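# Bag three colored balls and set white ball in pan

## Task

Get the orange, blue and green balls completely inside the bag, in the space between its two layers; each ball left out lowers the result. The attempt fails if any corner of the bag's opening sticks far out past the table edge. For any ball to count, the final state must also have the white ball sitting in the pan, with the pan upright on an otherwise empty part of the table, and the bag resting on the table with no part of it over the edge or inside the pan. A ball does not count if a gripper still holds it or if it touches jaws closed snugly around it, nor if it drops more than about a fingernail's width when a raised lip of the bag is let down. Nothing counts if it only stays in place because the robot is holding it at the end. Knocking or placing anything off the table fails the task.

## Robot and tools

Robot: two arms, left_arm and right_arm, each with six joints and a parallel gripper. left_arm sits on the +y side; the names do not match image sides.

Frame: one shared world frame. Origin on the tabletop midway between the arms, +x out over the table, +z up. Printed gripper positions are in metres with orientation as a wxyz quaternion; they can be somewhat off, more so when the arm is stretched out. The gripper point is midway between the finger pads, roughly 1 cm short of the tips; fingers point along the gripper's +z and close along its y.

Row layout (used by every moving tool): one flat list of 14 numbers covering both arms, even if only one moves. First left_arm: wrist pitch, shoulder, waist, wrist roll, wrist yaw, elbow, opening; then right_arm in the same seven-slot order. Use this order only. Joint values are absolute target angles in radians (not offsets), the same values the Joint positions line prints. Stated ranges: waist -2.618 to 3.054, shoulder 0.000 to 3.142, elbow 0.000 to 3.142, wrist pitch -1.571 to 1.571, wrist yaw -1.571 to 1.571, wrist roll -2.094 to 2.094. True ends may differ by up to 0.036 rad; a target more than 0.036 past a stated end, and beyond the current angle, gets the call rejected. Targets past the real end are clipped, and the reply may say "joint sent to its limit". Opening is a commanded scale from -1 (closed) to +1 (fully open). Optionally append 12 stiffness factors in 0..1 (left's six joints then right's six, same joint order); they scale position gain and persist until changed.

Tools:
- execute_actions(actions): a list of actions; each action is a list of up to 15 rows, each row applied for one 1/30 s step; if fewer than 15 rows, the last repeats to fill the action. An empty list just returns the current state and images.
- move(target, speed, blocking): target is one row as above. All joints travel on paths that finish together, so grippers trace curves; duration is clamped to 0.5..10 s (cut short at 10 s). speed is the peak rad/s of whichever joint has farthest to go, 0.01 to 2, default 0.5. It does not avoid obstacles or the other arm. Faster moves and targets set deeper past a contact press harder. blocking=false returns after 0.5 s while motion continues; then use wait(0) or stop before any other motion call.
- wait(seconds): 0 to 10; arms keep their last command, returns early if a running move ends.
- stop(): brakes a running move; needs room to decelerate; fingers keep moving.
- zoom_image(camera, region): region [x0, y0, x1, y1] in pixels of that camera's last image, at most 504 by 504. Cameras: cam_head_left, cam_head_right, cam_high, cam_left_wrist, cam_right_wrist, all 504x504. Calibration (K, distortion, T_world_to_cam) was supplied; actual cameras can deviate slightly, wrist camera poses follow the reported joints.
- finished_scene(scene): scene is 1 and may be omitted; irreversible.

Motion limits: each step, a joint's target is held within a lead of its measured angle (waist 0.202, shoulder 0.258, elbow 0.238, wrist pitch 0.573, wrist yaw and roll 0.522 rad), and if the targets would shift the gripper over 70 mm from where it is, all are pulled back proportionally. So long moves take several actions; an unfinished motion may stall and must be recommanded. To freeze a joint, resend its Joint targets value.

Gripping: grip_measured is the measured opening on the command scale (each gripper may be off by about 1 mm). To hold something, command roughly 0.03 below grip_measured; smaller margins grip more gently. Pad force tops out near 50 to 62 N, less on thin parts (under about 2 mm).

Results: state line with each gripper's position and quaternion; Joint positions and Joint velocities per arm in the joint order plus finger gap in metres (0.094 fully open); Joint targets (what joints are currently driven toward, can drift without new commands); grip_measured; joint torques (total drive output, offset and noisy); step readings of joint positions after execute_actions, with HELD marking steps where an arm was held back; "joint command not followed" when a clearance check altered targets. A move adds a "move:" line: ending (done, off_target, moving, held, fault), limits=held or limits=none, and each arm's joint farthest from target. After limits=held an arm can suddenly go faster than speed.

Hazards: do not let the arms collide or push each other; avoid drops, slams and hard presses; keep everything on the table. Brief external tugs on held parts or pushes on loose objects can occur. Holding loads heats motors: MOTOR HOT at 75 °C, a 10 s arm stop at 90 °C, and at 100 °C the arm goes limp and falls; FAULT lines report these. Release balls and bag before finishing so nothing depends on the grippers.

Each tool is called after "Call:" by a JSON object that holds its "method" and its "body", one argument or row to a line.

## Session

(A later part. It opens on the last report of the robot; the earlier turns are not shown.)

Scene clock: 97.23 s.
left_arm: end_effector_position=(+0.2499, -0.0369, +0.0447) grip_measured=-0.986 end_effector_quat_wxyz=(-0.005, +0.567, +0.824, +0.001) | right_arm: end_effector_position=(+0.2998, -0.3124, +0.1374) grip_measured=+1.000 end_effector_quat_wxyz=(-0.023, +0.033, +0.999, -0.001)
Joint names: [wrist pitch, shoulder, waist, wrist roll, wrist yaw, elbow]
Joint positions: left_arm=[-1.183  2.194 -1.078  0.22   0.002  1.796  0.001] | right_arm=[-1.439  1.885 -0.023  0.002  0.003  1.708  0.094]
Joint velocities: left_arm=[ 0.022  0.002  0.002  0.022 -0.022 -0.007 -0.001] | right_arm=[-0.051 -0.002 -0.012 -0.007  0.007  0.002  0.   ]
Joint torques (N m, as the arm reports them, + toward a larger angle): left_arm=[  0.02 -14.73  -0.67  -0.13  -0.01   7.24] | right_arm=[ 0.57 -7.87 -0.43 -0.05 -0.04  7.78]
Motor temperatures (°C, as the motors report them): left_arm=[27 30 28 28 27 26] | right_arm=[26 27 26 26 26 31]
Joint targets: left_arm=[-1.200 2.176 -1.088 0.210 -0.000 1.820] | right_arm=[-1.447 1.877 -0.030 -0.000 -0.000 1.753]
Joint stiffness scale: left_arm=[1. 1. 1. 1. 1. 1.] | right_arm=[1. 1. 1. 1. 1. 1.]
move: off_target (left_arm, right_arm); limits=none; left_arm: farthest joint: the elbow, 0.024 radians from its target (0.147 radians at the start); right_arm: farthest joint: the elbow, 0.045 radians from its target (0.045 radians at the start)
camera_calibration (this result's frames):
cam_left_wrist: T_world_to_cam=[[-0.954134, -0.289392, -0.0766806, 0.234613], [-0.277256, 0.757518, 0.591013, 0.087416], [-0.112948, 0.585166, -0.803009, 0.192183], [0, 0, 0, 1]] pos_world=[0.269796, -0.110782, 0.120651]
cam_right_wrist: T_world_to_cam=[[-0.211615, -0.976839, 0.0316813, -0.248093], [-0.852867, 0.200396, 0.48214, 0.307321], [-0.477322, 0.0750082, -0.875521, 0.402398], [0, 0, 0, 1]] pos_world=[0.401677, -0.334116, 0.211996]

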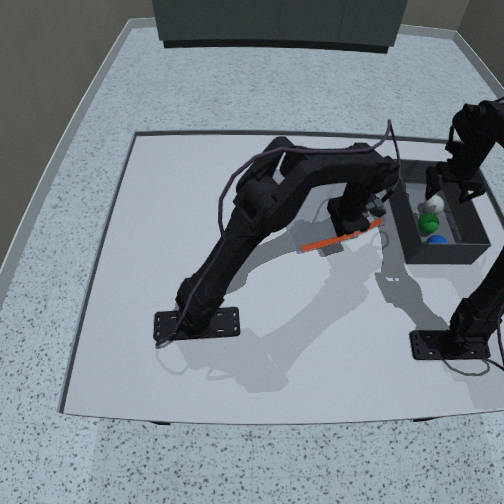

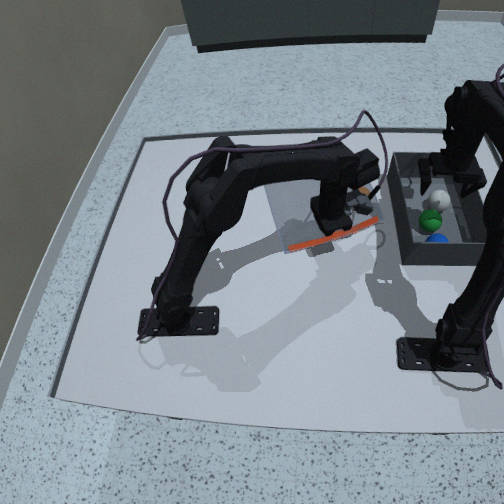

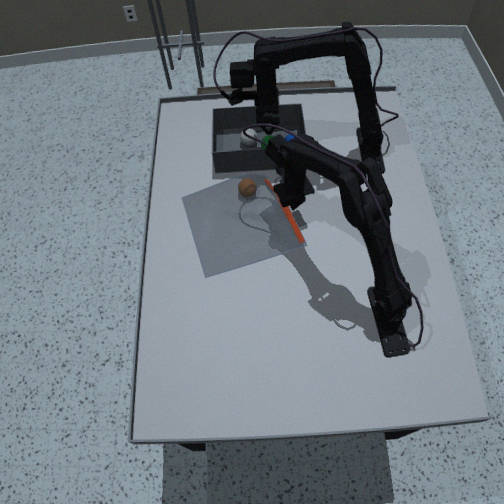

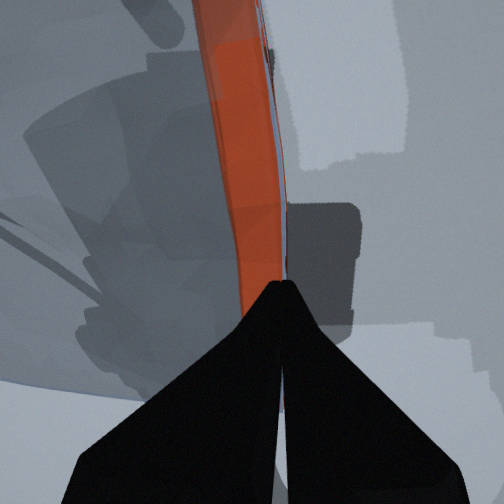

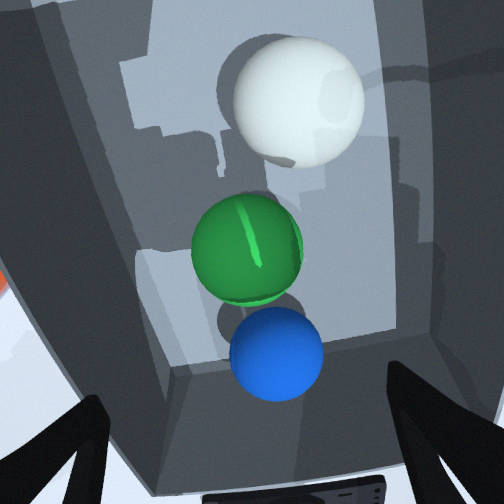

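Call:
{"method": "move", "body": {
  "target": [-1.2,2.176,-1.04,-1.33,0,1.82,-0.1, -1.447,1.877,-0.03,0,0,1.753,1],
  "speed": 1.0
}}

Call:
{"method": "move", "body": {
  "target": [-1.01,2.176,-1.04,-1.33,0,1.635,-0.1, -1.447,1.877,-0.03,0,0,1.753,1],
  "speed": 0.15
}}

Scene clock: 106.47 s.
left_arm: end_effector_position=(+0.2591, -0.0304, +0.0447) grip_measured=-0.103 end_effector_quat_wxyz=(-0.003, -0.180, +0.984, +0.005) | right_arm: end_effector_position=(+0.2998, -0.3124, +0.1374) grip_measured=+1.000 end_effector_quat_wxyz=(-0.023, +0.033, +0.999, -0.001)
Joint names: [wrist pitch, shoulder, waist, wrist roll, wrist yaw, elbow]
Joint positions: left_arm=[-1.183  2.194 -1.051 -1.32   0.002  1.796  0.042] | right_arm=[-1.439  1.885 -0.023  0.002  0.003  1.708  0.094]
Joint velocities: left_arm=[ 0.051  0.007 -0.002 -0.022 -0.007 -0.012 -0.   ] | right_arm=[-0.022  0.017  0.017  0.066 -0.081  0.007  0.   ]
Joint torques (N m, as the arm reports them, + toward a larger angle): left_arm=[  0.01 -14.71   0.76  -0.11  -0.02   7.24] | right_arm=[ 0.57 -7.87 -0.43 -0.05 -0.04  7.79]
Motor temperatures (°C, as the motors report them): left_arm=[26 31 28 28 27 27] | right_arm=[26 28 26 26 26 31]
Joint targets: left_arm=[-1.200 2.176 -1.040 -1.330 0.000 1.820] | right_arm=[-1.447 1.877 -0.030 -0.000 0.000 1.753]
Joint stiffness scale: left_arm=[1. 1. 1. 1. 1. 1.] | right_arm=[1. 1. 1. 1. 1. 1.]
move: off_target (left_arm, right_arm); limits=none; left_arm: farthest joint: the elbow, 0.024 radians from its target (0.024 radians at the start); right_arm: farthest joint: the elbow, 0.045 radians from its target (0.045 radians at the start)
camera_calibration (this result's frames):
cam_left_wrist: T_world_to_cam=[[0.285035, -0.954142, -0.0914818, -0.0954119], [-0.758453, -0.28287, 0.58714, 0.178292], [-0.586092, -0.0979707, -0.8043, 0.291327], [0, 0, 0, 1]] pos_world=[0.333166, -0.0120616, 0.120904]
cam_right_wrist: T_world_to_cam=[[-0.211615, -0.976839, 0.0316813, -0.248093], [-0.852867, 0.200396, 0.48214, 0.307321], [-0.477322, 0.0750082, -0.875521, 0.402398], [0, 0, 0, 1]] pos_world=[0.401677, -0.334116, 0.211996]

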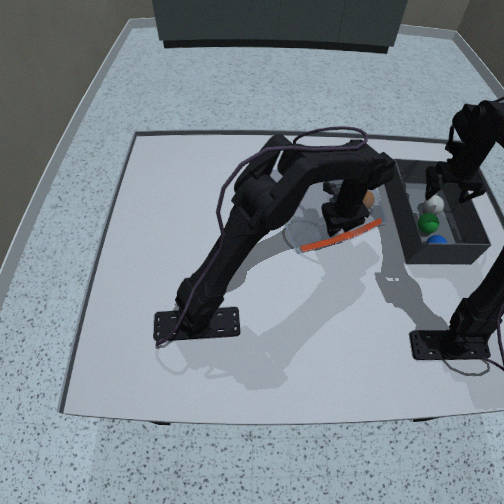

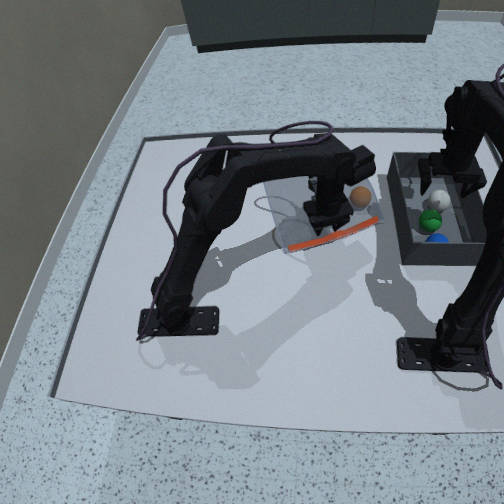

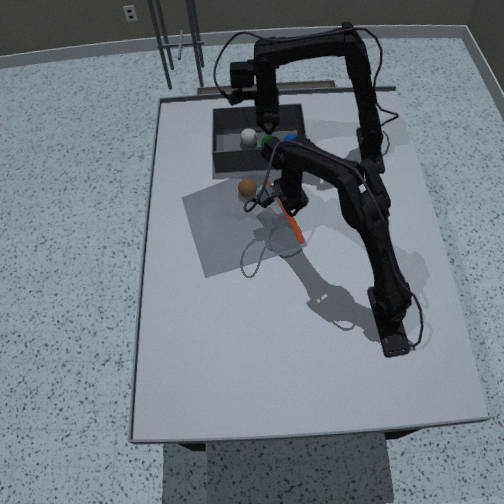

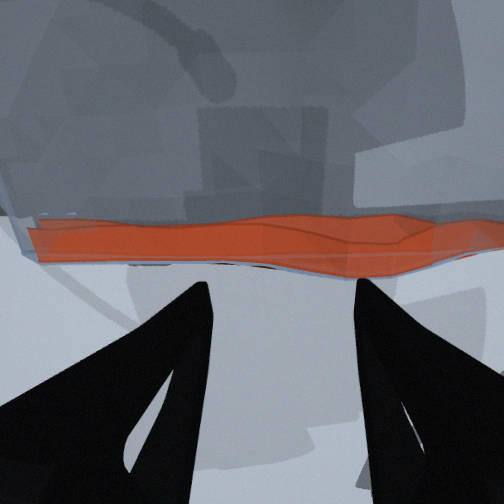

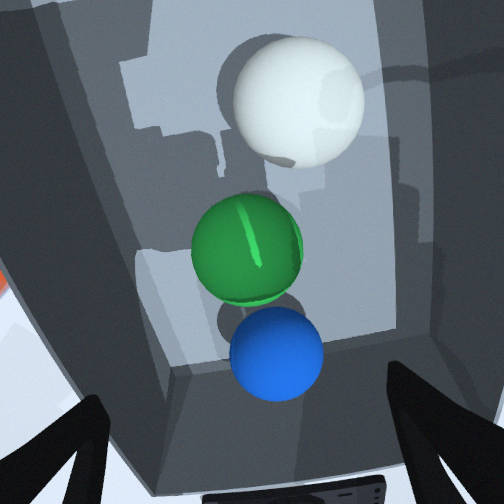

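Scene clock: 108.00 s.
left_arm: end_effector_position=(+0.2550, -0.0246, +0.0095) grip_measured=-0.103 end_effector_quat_wxyz=(-0.002, -0.180, +0.984, +0.002) | right_arm: end_effector_position=(+0.2998, -0.3124, +0.1374) grip_measured=+1.000 end_effector_quat_wxyz=(-0.023, +0.033, +0.999, -0.001)
Joint names: [wrist pitch, shoulder, waist, wrist roll, wrist yaw, elbow]
Joint positions: left_arm=[-1.032  2.193 -1.051 -1.32   0.002  1.65   0.042] | right_arm=[-1.439  1.885 -0.023  0.002  0.003  1.708  0.094]
Joint velocities: left_arm=[ 0.051  0.002 -0.002  0.051 -0.037 -0.007  0.   ] | right_arm=[-0.037  0.002 -0.017  0.022  0.007  0.002  0.   ]
Joint torques (N m, as the arm reports them, + toward a larger angle): left_arm=[  0.39 -14.36   0.76  -0.13   0.     4.15] | right_arm=[ 0.57 -7.87 -0.44 -0.05 -0.04  7.79]
Motor temperatures (°C, as the motors report them): left_arm=[26 31 28 28 27 26] | right_arm=[26 28 26 26 26 31]
Joint targets: left_arm=[-1.010 2.176 -1.040 -1.330 -0.000 1.635] | right_arm=[-1.447 1.877 -0.030 0.000 0.000 1.753]
Joint stiffness scale: left_arm=[1. 1. 1. 1. 1. 1.] | right_arm=[1. 1. 1. 1. 1. 1.]
move: off_target (left_arm, right_arm); limits=none; left_arm: farthest joint: the wrist pitch, 0.022 radians from its target (0.173 radians at the start); right_arm: farthest joint: the elbow, 0.045 radians from its target (0.045 radians at the start)
camera_calibration (this result's frames):
cam_left_wrist: T_world_to_cam=[[0.285364, -0.954611, -0.0853538, -0.0920557], [-0.760639, -0.279758, 0.585802, 0.198145], [-0.583091, -0.102244, -0.805947, 0.260339], [0, 0, 0, 1]] pos_world=[0.328788, -0.00582666, 0.0858883]
cam_right_wrist: T_world_to_cam=[[-0.211615, -0.976839, 0.0316813, -0.248093], [-0.852867, 0.200396, 0.48214, 0.307321], [-0.477322, 0.0750082, -0.875521, 0.402398], [0, 0, 0, 1]] pos_world=[0.401677, -0.334116, 0.211996]

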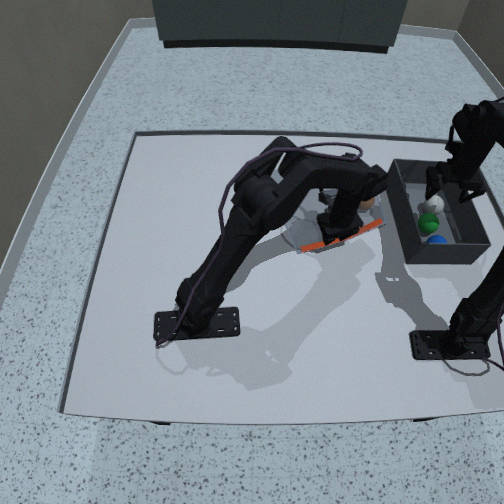

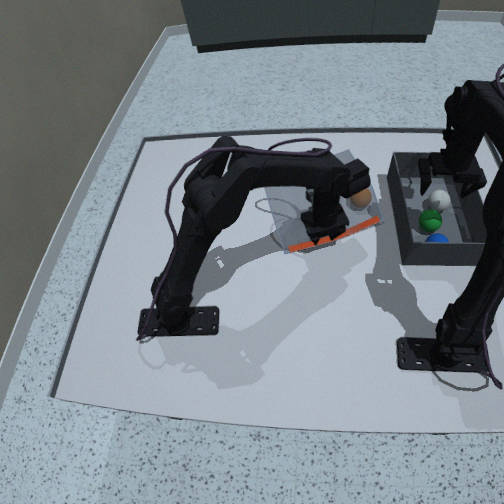

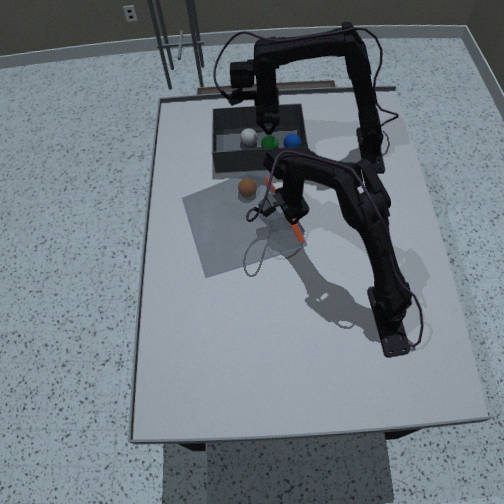

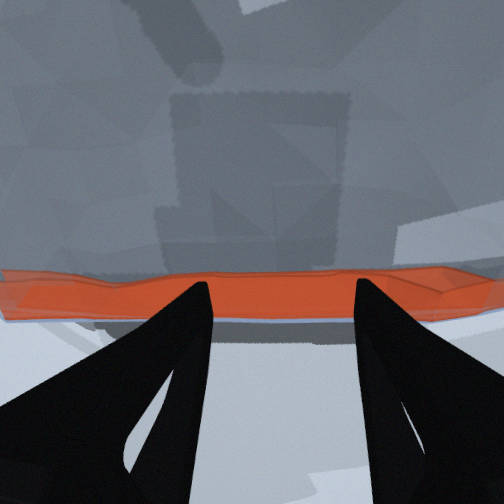

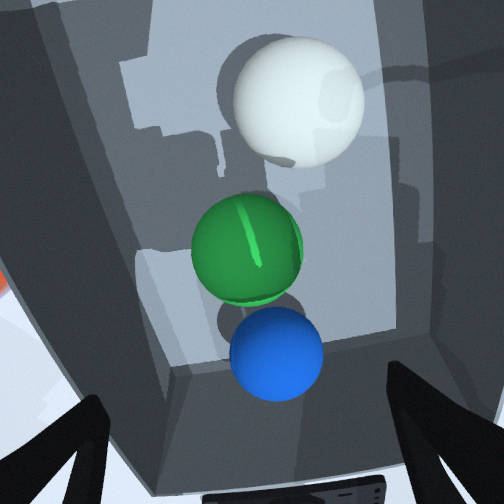

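Call:
{"method": "execute_actions", "body": {
  "actions": [
    [[-1.01,2.176,-1.04,-1.33,0,1.62,-0.1, -1.447,1.877,-0.03,0,0,1.753,1]],
    [[-1.01,2.176,-1.04,-1.33,0,1.62,-0.2, -1.447,1.877,-0.03,0,0,1.753,1],[-1.01,2.176,-1.04,-1.33,0,1.62,-0.2, -1.447,1.877,-0.03,0,0,1.753,1],[-1.01,2.176,-1.04,-1.33,0,1.62,-0.2, -1.447,1.877,-0.03,0,0,1.753,1],[-1.01,2.176,-1.04,-1.33,0,1.62,-0.2, -1.447,1.877,-0.03,0,0,1.753,1],[-1.01,2.176,-1.04,-1.33,0,1.62,-0.2, -1.447,1.877,-0.03,0,0,1.753,1],[-1.01,2.176,-1.04,-1.33,0,1.62,-0.3, -1.447,1.877,-0.03,0,0,1.753,1],[-1.01,2.176,-1.04,-1.33,0,1.62,-0.3, -1.447,1.877,-0.03,0,0,1.753,1],[-1.01,2.176,-1.04,-1.33,0,1.62,-0.3, -1.447,1.877,-0.03,0,0,1.753,1],[-1.01,2.176,-1.04,-1.33,0,1.62,-0.3, -1.447,1.877,-0.03,0,0,1.753,1],[-1.01,2.176,-1.04,-1.33,0,1.62,-0.3, -1.447,1.877,-0.03,0,0,1.753,1],[-1.01,2.176,-1.04,-1.33,0,1.62,-0.4, -1.447,1.877,-0.03,0,0,1.753,1]],
    [[-1.01,2.176,-1.04,-1.33,0,1.62,-0.55, -1.447,1.877,-0.03,0,0,1.753,1]]
  ]
}}

Scene clock: 116.10 s.
left_arm: end_effector_position=(+0.2548, -0.0243, +0.0093) grip_measured=-0.547 end_effector_quat_wxyz=(-0.001, -0.180, +0.984, -0.001) | right_arm: end_effector_position=(+0.2998, -0.3124, +0.1374) grip_measured=+1.000 end_effector_quat_wxyz=(-0.023, +0.033, +0.999, -0.001)
Joint names: [wrist pitch, shoulder, waist, wrist roll, wrist yaw, elbow]
Joint positions: left_arm=[-1.023  2.187 -1.051 -1.321  0.002  1.64   0.021] | right_arm=[-1.439  1.885 -0.023  0.002  0.003  1.708  0.094]
Joint velocities: left_arm=[ 0.066  0.002 -0.012 -0.022 -0.051  0.002 -0.   ] | right_arm=[-0.022  0.017 -0.002 -0.037  0.081 -0.012  0.   ]
Joint torques (N m, as the arm reports them, + toward a larger angle): left_arm=[  0.34 -13.8    0.75  -0.14   0.     3.8 ] | right_arm=[ 0.57 -7.87 -0.44 -0.05 -0.04  7.79]
Motor temperatures (°C, as the motors report them): left_arm=[26 31 28 28 27 26] | right_arm=[26 28 26 26 26 31]
Joint targets: left_arm=[-1.010 2.176 -1.040 -1.330 0.000 1.620] | right_arm=[-1.447 1.877 -0.030 0.000 0.000 1.753]
Joint stiffness scale: left_arm=[1. 1. 1. 1. 1. 1.] | right_arm=[1. 1. 1. 1. 1. 1.]
Step readings (joint positions; steps 1 to 15: 1st action; 16 to 30: 2nd action; 31 to 45: 3rd action):
0: left_arm=[-1.032 2.193 -1.051 -1.320 0.002 1.650] | right_arm=[-1.439 1.885 -0.023 0.002 0.003 1.708]
1: left_arm=[-1.031 2.192 -1.051 -1.320 0.002 1.648] | right_arm=[-1.439 1.885 -0.023 0.002 0.003 1.708]
2: left_arm=[-1.028 2.190 -1.051 -1.320 0.002 1.645] | right_arm=[-1.439 1.885 -0.023 0.002 0.003 1.708]
4: left_arm=[-1.024 2.188 -1.051 -1.320 0.002 1.641] | right_arm=[-1.439 1.885 -0.023 0.002 0.003 1.708]
8: left_arm=[-1.023 2.187 -1.051 -1.321 0.002 1.640] | right_arm=[-1.439 1.885 -0.023 0.002 0.003 1.708]
15: left_arm=[-1.023 2.187 -1.051 -1.321 0.002 1.640] | right_arm=[-1.439 1.885 -0.023 0.002 0.003 1.708]
16: left_arm=[-1.023 2.187 -1.051 -1.321 0.002 1.640] | right_arm=[-1.439 1.885 -0.023 0.002 0.003 1.708]
17: left_arm=[-1.023 2.187 -1.051 -1.321 0.002 1.640] | right_arm=[-1.439 1.885 -0.023 0.002 0.003 1.708]
19: left_arm=[-1.023 2.187 -1.051 -1.321 0.002 1.640] | right_arm=[-1.439 1.885 -0.023 0.002 0.003 1.708]
23: left_arm=[-1.023 2.187 -1.051 -1.321 0.002 1.640] | right_arm=[-1.439 1.885 -0.023 0.002 0.003 1.708]
30: left_arm=[-1.023 2.187 -1.051 -1.321 0.002 1.640] | right_arm=[-1.439 1.885 -0.023 0.002 0.003 1.708]
31: left_arm=[-1.023 2.187 -1.051 -1.321 0.002 1.640] | right_arm=[-1.439 1.885 -0.023 0.002 0.003 1.708]
32: left_arm=[-1.023 2.187 -1.051 -1.321 0.002 1.640] | right_arm=[-1.439 1.885 -0.023 0.002 0.003 1.708]
34: left_arm=[-1.023 2.187 -1.051 -1.321 0.002 1.640] | right_arm=[-1.439 1.885 -0.023 0.002 0.003 1.708]
38: left_arm=[-1.023 2.187 -1.051 -1.321 0.002 1.640] | right_arm=[-1.439 1.885 -0.023 0.002 0.003 1.708]
45: Joint positions above
camera_calibration (this result's frames):
cam_left_wrist: T_world_to_cam=[[0.286312, -0.954704, -0.0810275, -0.0920264], [-0.761966, -0.278147, 0.584844, 0.198625], [-0.58089, -0.105707, -0.807089, 0.259384], [0, 0, 0, 1]] pos_world=[0.328367, -0.0051922, 0.0857246]
cam_right_wrist: T_world_to_cam=[[-0.211615, -0.976839, 0.0316813, -0.248093], [-0.852867, 0.200396, 0.48214, 0.307321], [-0.477322, 0.0750082, -0.875521, 0.402398], [0, 0, 0, 1]] pos_world=[0.401677, -0.334116, 0.211996]

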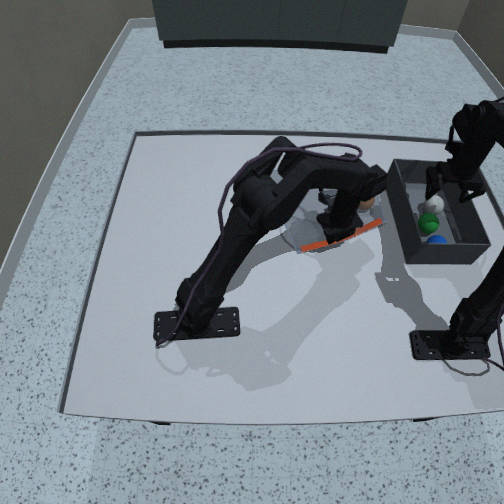

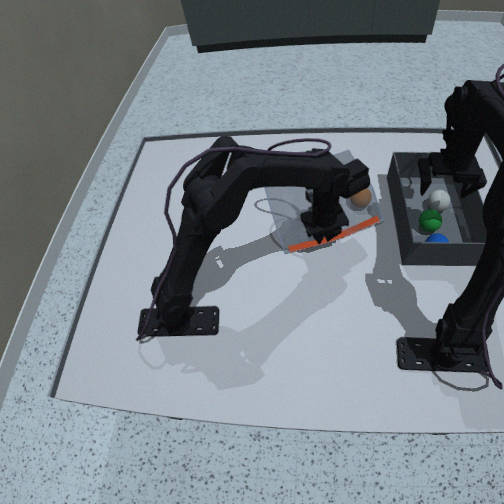

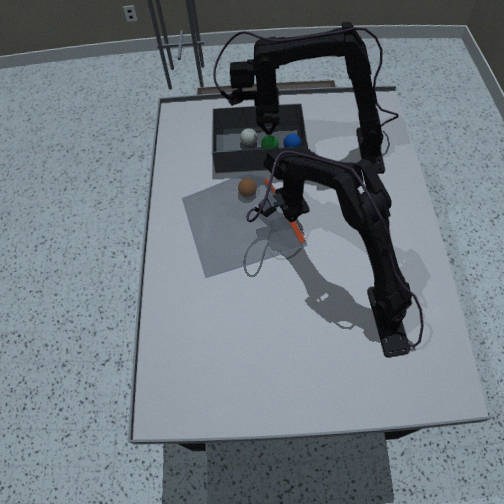

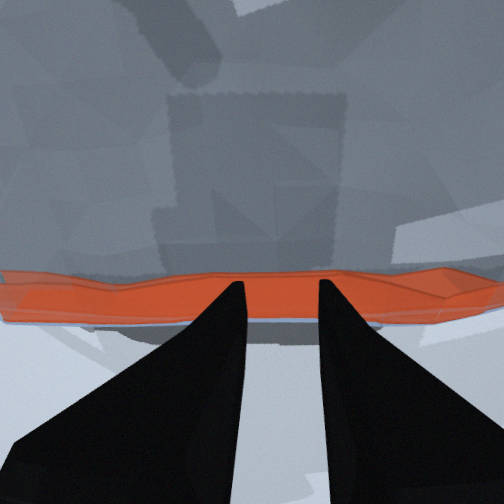

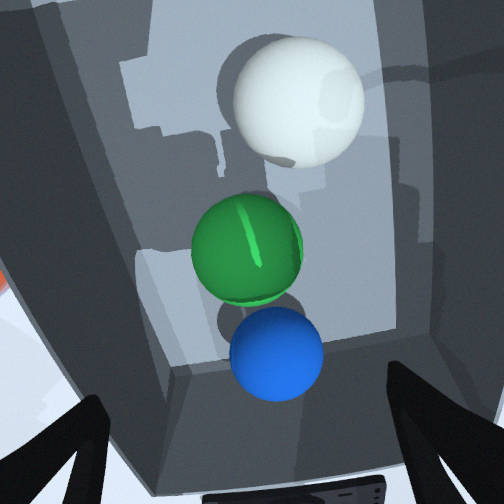

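Call:
{"method": "move", "body": {
  "target": [-1.2,2.2,-1.05,-1.33,0,1.83,1, -1.447,1.877,-0.03,0,0,1.753,1],
  "speed": 0.3
}}

Call:
{"method": "move", "body": {
  "target": [-1.24,2.28,-1.072,-1.33,0,1.97,1, -1.447,1.877,-0.03,0,0,1.753,1],
  "speed": 0.3
}}

Scene clock: 124.87 s.
left_arm: end_effector_position=(+0.2613, -0.0336, +0.0463) grip_measured=+1.000 end_effector_quat_wxyz=(-0.001, -0.180, +0.984, -0.001) | right_arm: end_effector_position=(+0.2998, -0.3124, +0.1374) grip_measured=+1.000 end_effector_quat_wxyz=(-0.023, +0.033, +0.999, -0.001)
Joint names: [wrist pitch, shoulder, waist, wrist roll, wrist yaw, elbow]
Joint positions: left_arm=[-1.18   2.198 -1.051 -1.321  0.002  1.807  0.094] | right_arm=[-1.439  1.885 -0.023  0.002  0.003  1.708  0.094]
Joint velocities: left_arm=[-0.037 -0.002 -0.002 -0.125  0.037 -0.012  0.   ] | right_arm=[ 0.007  0.007 -0.002 -0.007 -0.037 -0.007  0.   ]
Joint torques (N m, as the arm reports them, + toward a larger angle): left_arm=[  0.01 -12.89   0.06  -0.12   0.     7.23] | right_arm=[ 0.57 -7.87 -0.45 -0.05 -0.04  7.79]
Motor temperatures (°C, as the motors report them): left_arm=[26 31 28 28 27 26] | right_arm=[26 28 26 26 26 31]
Joint targets: left_arm=[-1.200 2.200 -1.050 -1.330 -0.000 1.830] | right_arm=[-1.447 1.877 -0.030 0.000 0.000 1.753]
Joint stiffness scale: left_arm=[1. 1. 1. 1. 1. 1.] | right_arm=[1. 1. 1. 1. 1. 1.]
move: off_target (left_arm, right_arm); limits=none; left_arm: farthest joint: the elbow, 0.023 radians from its target (0.190 radians at the start); right_arm: farthest joint: the elbow, 0.045 radians from its target (0.045 radians at the start)
camera_calibration (this result's frames):
cam_left_wrist: T_world_to_cam=[[0.286329, -0.954729, -0.0806667, -0.0997362], [-0.762094, -0.277965, 0.584763, 0.179358], [-0.580713, -0.105959, -0.807183, 0.292058], [0, 0, 0, 1]] pos_world=[0.334847, -0.0144197, 0.122817]
cam_right_wrist: T_world_to_cam=[[-0.211615, -0.976839, 0.0316813, -0.248093], [-0.852867, 0.200396, 0.48214, 0.307321], [-0.477322, 0.0750082, -0.875521, 0.402398], [0, 0, 0, 1]] pos_world=[0.401677, -0.334116, 0.211996]

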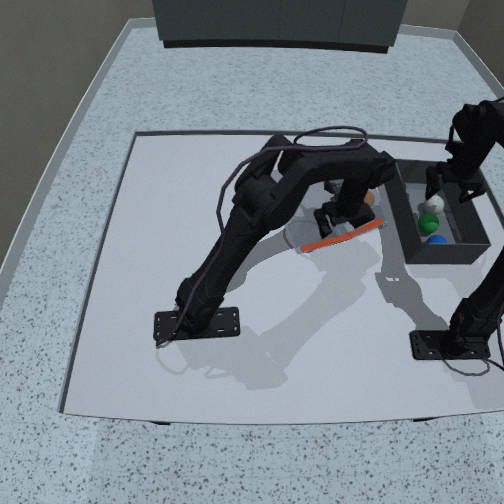

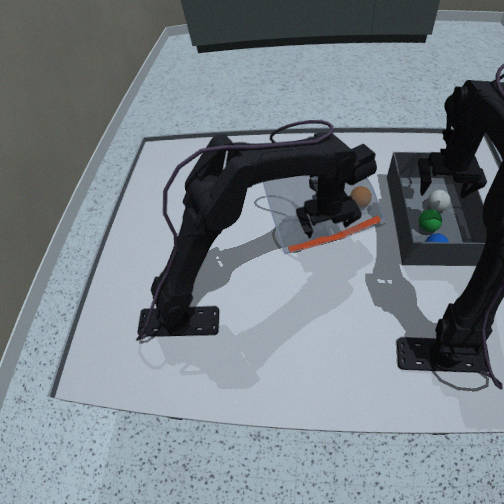

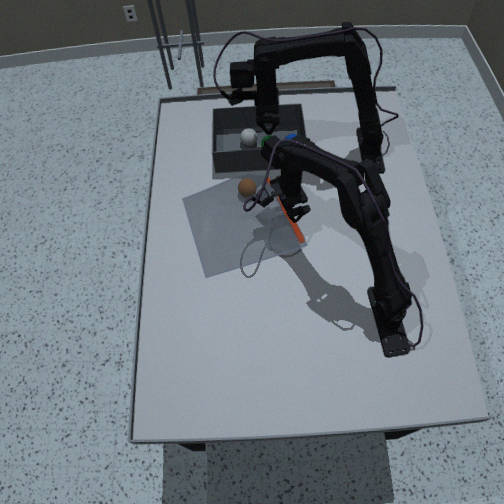

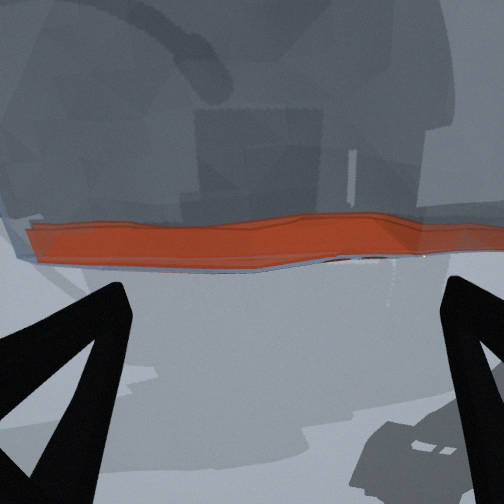

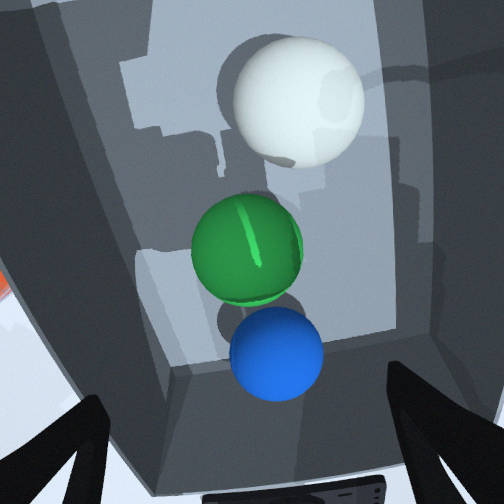

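Scene clock: 126.03 s.
left_arm: end_effector_position=(+0.2705, -0.0549, +0.0478) grip_measured=+1.000 end_effector_quat_wxyz=(+0.003, -0.175, +0.985, -0.009) | right_arm: end_effector_position=(+0.2998, -0.3124, +0.1374) grip_measured=+1.000 end_effector_quat_wxyz=(-0.023, +0.033, +0.999, -0.001)
Joint names: [wrist pitch, shoulder, waist, wrist roll, wrist yaw, elbow]
Joint positions: left_arm=[-1.22   2.277 -1.062 -1.321  0.002  1.945  0.094] | right_arm=[-1.439  1.885 -0.023  0.002  0.003  1.708  0.094]
Joint velocities: left_arm=[ 0.007 -0.017 -0.002  0.022  0.037  0.017  0.   ] | right_arm=[ 0.037 -0.002 -0.012 -0.051 -0.007  0.007  0.   ]
Joint torques (N m, as the arm reports them, + toward a larger angle): left_arm=[  0.05 -13.49  -0.65  -0.14  -0.01   7.38] | right_arm=[ 0.57 -7.87 -0.44 -0.05 -0.04  7.79]
Motor temperatures (°C, as the motors report them): left_arm=[26 31 28 28 27 26] | right_arm=[26 28 26 26 26 31]
Joint targets: left_arm=[-1.240 2.280 -1.072 -1.330 -0.000 1.970] | right_arm=[-1.447 1.877 -0.030 -0.000 0.000 1.753]
Joint stiffness scale: left_arm=[1. 1. 1. 1. 1. 1.] | right_arm=[1. 1. 1. 1. 1. 1.]
move: off_target (left_arm, right_arm); limits=none; left_arm: farthest joint: the elbow, 0.025 radians from its target (0.163 radians at the start); right_arm: farthest joint: the elbow, 0.045 radians from its target (0.045 radians at the start)
camera_calibration (this result's frames):
cam_left_wrist: T_world_to_cam=[[0.276848, -0.9588, -0.0636956, -0.121091], [-0.770933, -0.261193, 0.580896, 0.183052], [-0.5736, -0.111715, -0.811482, 0.294248], [0, 0, 0, 1]] pos_world=[0.343425, -0.0354183, 0.12473]
cam_right_wrist: T_world_to_cam=[[-0.211615, -0.976839, 0.0316813, -0.248093], [-0.852867, 0.200396, 0.48214, 0.307321], [-0.477322, 0.0750082, -0.875521, 0.402398], [0, 0, 0, 1]] pos_world=[0.401677, -0.334116, 0.211996]

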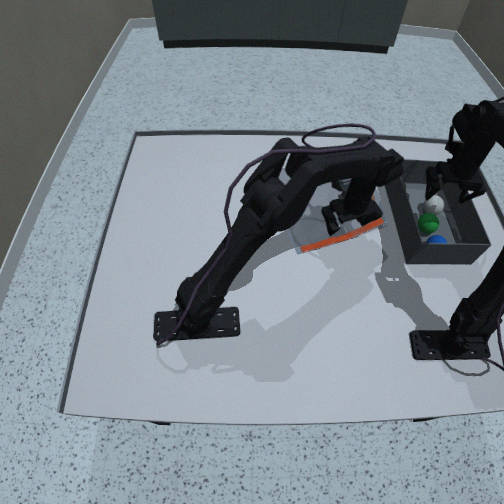

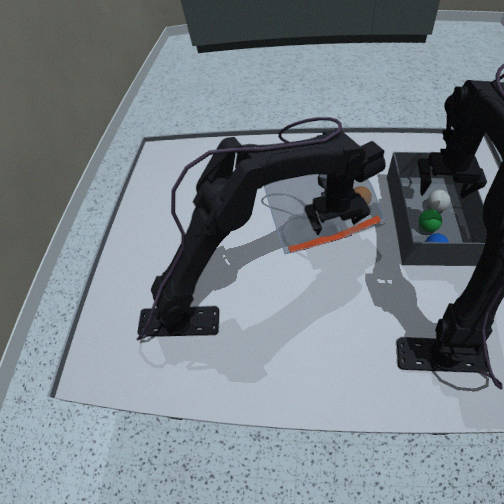

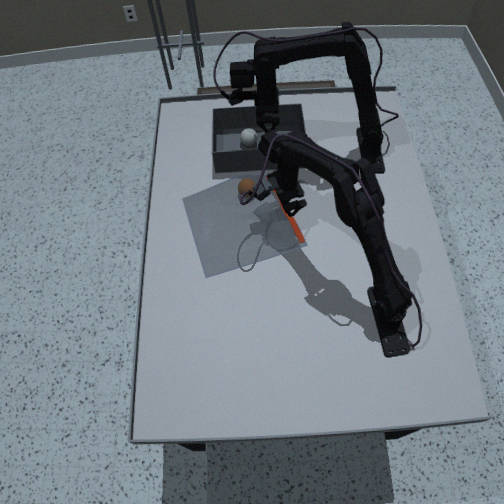

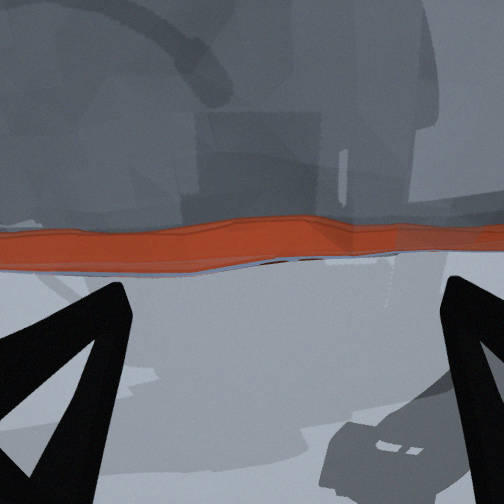

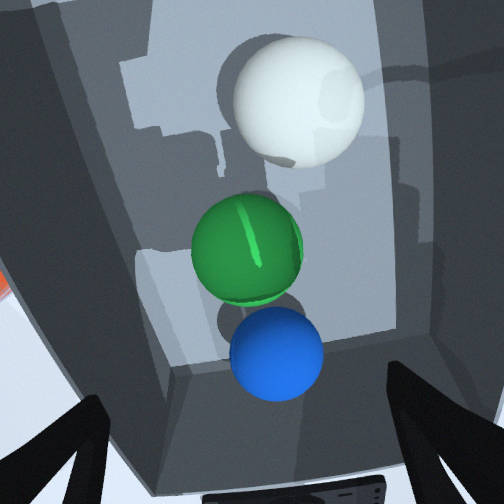

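Call:
{"method": "move", "body": {
  "target": [-1.08,2.30,-1.072,-1.33,0,1.785,1, -1.447,1.877,-0.03,0,0,1.753,1],
  "speed": 0.15
}}

Call:
{"method": "execute_actions", "body": {
  "actions": [
    [[-1.08,2.30,-1.072,-1.33,0,1.785,0.75, -1.447,1.877,-0.03,0,0,1.753,1]],
    [[-1.08,2.30,-1.072,-1.33,0,1.785,0.5, -1.447,1.877,-0.03,0,0,1.753,1]],
    [[-1.08,2.30,-1.072,-1.33,0,1.785,0.25, -1.447,1.877,-0.03,0,0,1.753,1]]
  ]
}}

Scene clock: 133.37 s.
left_arm: end_effector_position=(+0.2640, -0.0457, +0.0091) grip_measured=+1.000 end_effector_quat_wxyz=(-0.004, -0.175, +0.985, +0.006) | right_arm: end_effector_position=(+0.2998, -0.3124, +0.1374) grip_measured=+1.000 end_effector_quat_wxyz=(-0.023, +0.033, +0.999, -0.001)
Joint names: [wrist pitch, shoulder, waist, wrist roll, wrist yaw, elbow]
Joint positions: left_arm=[-1.107  2.291 -1.062 -1.321  0.003  1.813  0.094] | right_arm=[-1.439  1.885 -0.023  0.002  0.003  1.708  0.094]
Joint velocities: left_arm=[-0.037  0.007 -0.012 -0.007  0.022 -0.002  0.   ] | right_arm=[-0.007 -0.017 -0.022  0.037  0.066 -0.007  0.   ]
Joint torques (N m, as the arm reports them, + toward a larger angle): left_arm=[  0.42 -13.    -0.68  -0.13  -0.02   3.21] | right_arm=[ 0.57 -7.87 -0.44 -0.05 -0.04  7.8 ]
Motor temperatures (°C, as the motors report them): left_arm=[26 31 28 28 27 26] | right_arm=[26 28 26 26 26 32]
Joint targets: left_arm=[-1.080 2.300 -1.072 -1.330 0.000 1.785] | right_arm=[-1.447 1.877 -0.030 0.000 -0.000 1.753]
Joint stiffness scale: left_arm=[1. 1. 1. 1. 1. 1.] | right_arm=[1. 1. 1. 1. 1. 1.]
move: off_target (left_arm, right_arm); limits=none; left_arm: farthest joint: the elbow, 0.028 radians from its target (0.160 radians at the start); right_arm: farthest joint: the elbow, 0.045 radians from its target (0.045 radians at the start)
camera_calibration (this result's frames):
cam_left_wrist: T_world_to_cam=[[0.275349, -0.956725, -0.0941294, -0.112143], [-0.759838, -0.27657, 0.58835, 0.19922], [-0.588923, -0.0904783, -0.803109, 0.265107], [0, 0, 0, 1]] pos_world=[0.338381, -0.0282058, 0.0851431]
cam_right_wrist: T_world_to_cam=[[-0.211615, -0.976839, 0.0316813, -0.248093], [-0.852867, 0.200396, 0.48214, 0.307321], [-0.477322, 0.0750082, -0.875521, 0.402398], [0, 0, 0, 1]] pos_world=[0.401677, -0.334116, 0.211996]

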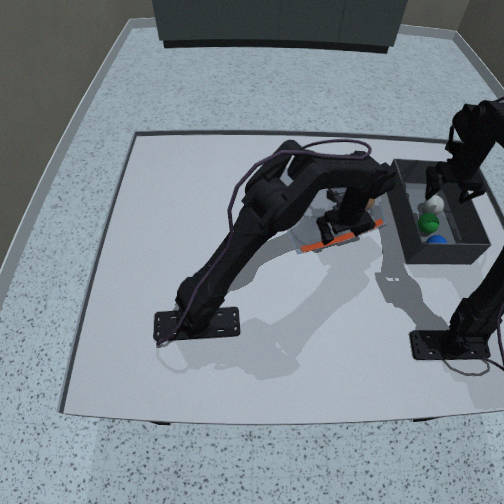

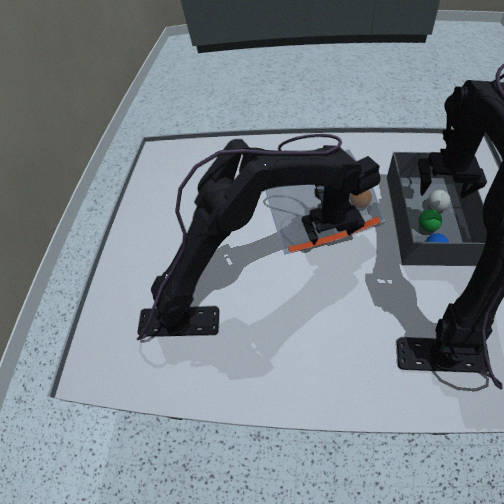

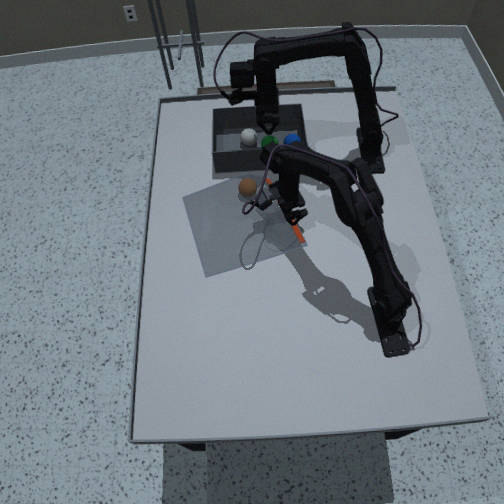

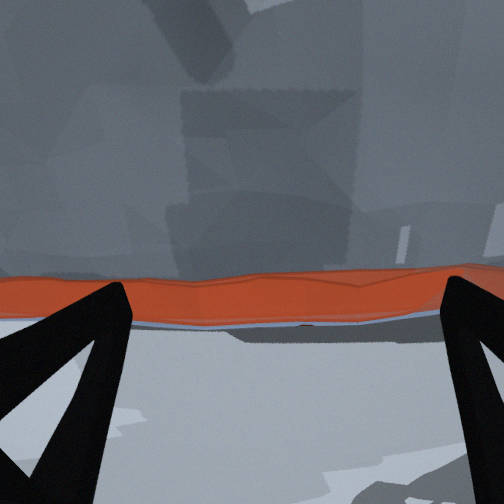

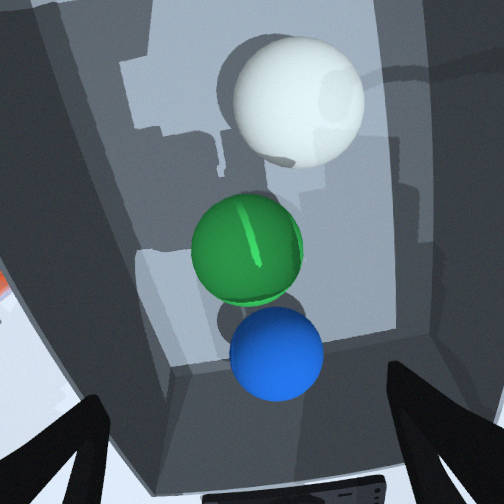

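Scene clock: 134.87 s.
left_arm: end_effector_position=(+0.2654, -0.0482, +0.0091) grip_measured=+0.253 end_effector_quat_wxyz=(-0.002, -0.175, +0.985, +0.000) | right_arm: end_effector_position=(+0.2998, -0.3124, +0.1374) grip_measured=+1.000 end_effector_quat_wxyz=(-0.023, +0.033, +0.999, -0.001)
Joint names: [wrist pitch, shoulder, waist, wrist roll, wrist yaw, elbow]
Joint positions: left_arm=[-1.095  2.291 -1.062 -1.321  0.004  1.813  0.059] | right_arm=[-1.439  1.885 -0.023  0.002  0.003  1.708  0.094]
Joint velocities: left_arm=[-0.066 -0.012 -0.002 -0.007 -0.081  0.012  0.   ] | right_arm=[-0.066 -0.002 -0.007 -0.051  0.081  0.002  0.   ]
Joint torques (N m, as the arm reports them, + toward a larger angle): left_arm=[  0.33 -12.91  -0.63  -0.13  -0.02   3.19] | right_arm=[ 0.57 -7.86 -0.44 -0.05 -0.04  7.78]
Motor temperatures (°C, as the motors report them): left_arm=[26 31 28 28 27 26] | right_arm=[26 28 26 26 26 32]
Joint targets: left_arm=[-1.080 2.300 -1.072 -1.330 0.000 1.785] | right_arm=[-1.447 1.877 -0.030 -0.000 -0.000 1.753]
Joint stiffness scale: left_arm=[1. 1. 1. 1. 1. 1.] | right_arm=[1. 1. 1. 1. 1. 1.]
Step readings (joint positions; steps 1 to 15: 1st action; 16 to 30: 2nd action; 31 to 45: 3rd action):
0: left_arm=[-1.107 2.291 -1.062 -1.321 0.003 1.813] | right_arm=[-1.439 1.885 -0.023 0.002 0.003 1.708]
1: left_arm=[-1.103 2.291 -1.062 -1.321 0.004 1.813] | right_arm=[-1.439 1.885 -0.023 0.002 0.003 1.708]
2: left_arm=[-1.098 2.291 -1.062 -1.321 0.004 1.813] | right_arm=[-1.439 1.885 -0.023 0.002 0.003 1.708]
4: left_arm=[-1.097 2.291 -1.062 -1.321 0.004 1.813] | right_arm=[-1.439 1.885 -0.023 0.002 0.003 1.708]
8: left_arm=[-1.097 2.291 -1.062 -1.321 0.004 1.813] | right_arm=[-1.439 1.885 -0.023 0.002 0.003 1.708]
15: left_arm=[-1.097 2.291 -1.062 -1.321 0.004 1.813] | right_arm=[-1.439 1.885 -0.023 0.002 0.003 1.708]
16: left_arm=[-1.097 2.291 -1.062 -1.321 0.004 1.813] | right_arm=[-1.439 1.885 -0.023 0.002 0.003 1.708]
17: left_arm=[-1.097 2.291 -1.062 -1.321 0.004 1.813] | right_arm=[-1.439 1.885 -0.023 0.002 0.003 1.708]
19: left_arm=[-1.097 2.291 -1.062 -1.321 0.004 1.813] | right_arm=[-1.439 1.885 -0.023 0.002 0.003 1.708]
23: left_arm=[-1.097 2.291 -1.062 -1.321 0.004 1.813] | right_arm=[-1.439 1.885 -0.023 0.002 0.003 1.708]
30: left_arm=[-1.097 2.291 -1.062 -1.321 0.004 1.813] | right_arm=[-1.439 1.885 -0.023 0.002 0.003 1.708]
31: left_arm=[-1.097 2.291 -1.062 -1.321 0.004 1.813] | right_arm=[-1.439 1.885 -0.023 0.002 0.003 1.708]
32: left_arm=[-1.095 2.291 -1.062 -1.321 0.004 1.813] | right_arm=[-1.439 1.885 -0.023 0.002 0.003 1.708]
34: left_arm=[-1.095 2.291 -1.062 -1.321 0.004 1.813] | right_arm=[-1.439 1.885 -0.023 0.002 0.003 1.708]
38: left_arm=[-1.095 2.291 -1.062 -1.321 0.004 1.813] | right_arm=[-1.439 1.885 -0.023 0.002 0.003 1.708]
45: Joint positions above
camera_calibration (this result's frames):
cam_left_wrist: T_world_to_cam=[[0.276213, -0.95751, -0.082955, -0.115266], [-0.762983, -0.270944, 0.586896, 0.200768], [-0.584434, -0.0988148, -0.805402, 0.264142], [0, 0, 0, 1]] pos_world=[0.339394, -0.0298704, 0.0853483]
cam_right_wrist: T_world_to_cam=[[-0.211615, -0.976839, 0.0316813, -0.248093], [-0.852867, 0.200396, 0.48214, 0.307321], [-0.477322, 0.0750082, -0.875521, 0.402398], [0, 0, 0, 1]] pos_world=[0.401677, -0.334116, 0.211996]

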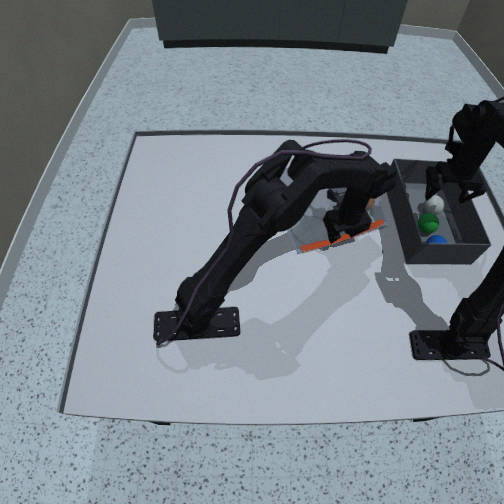

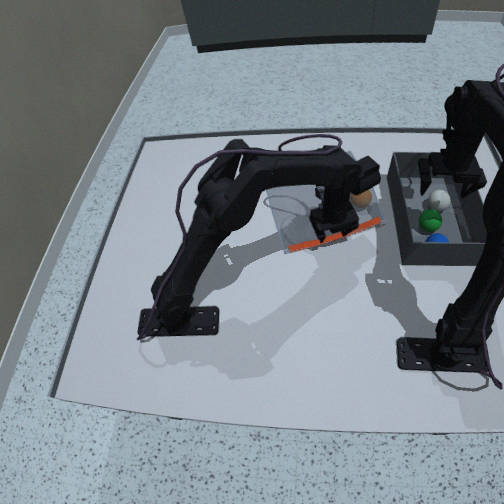

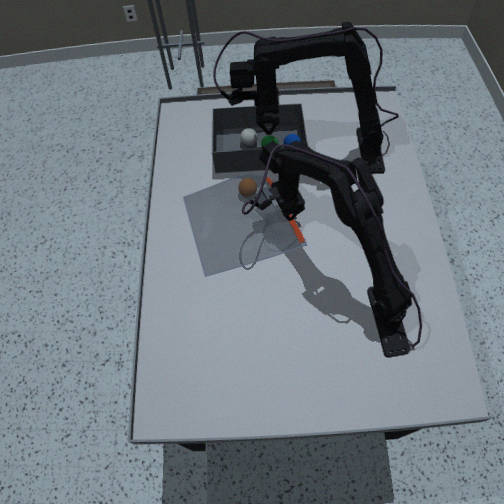

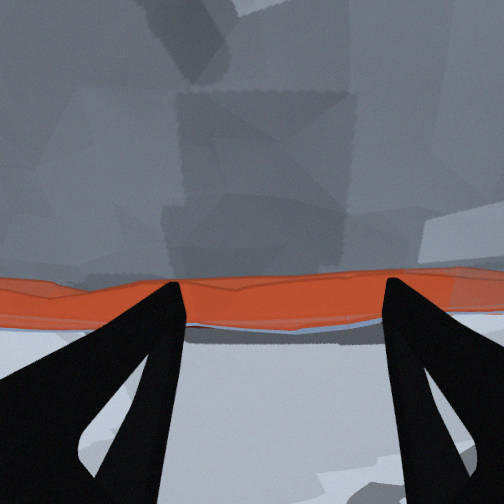

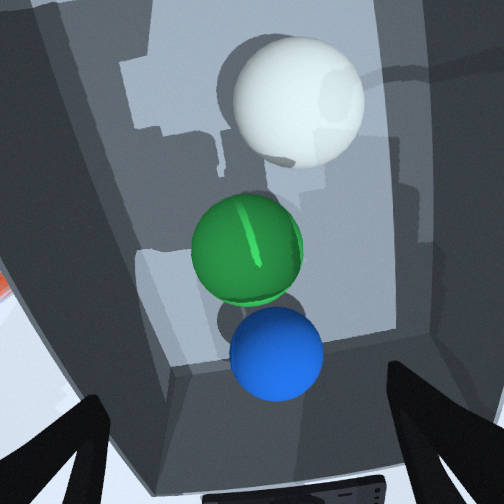

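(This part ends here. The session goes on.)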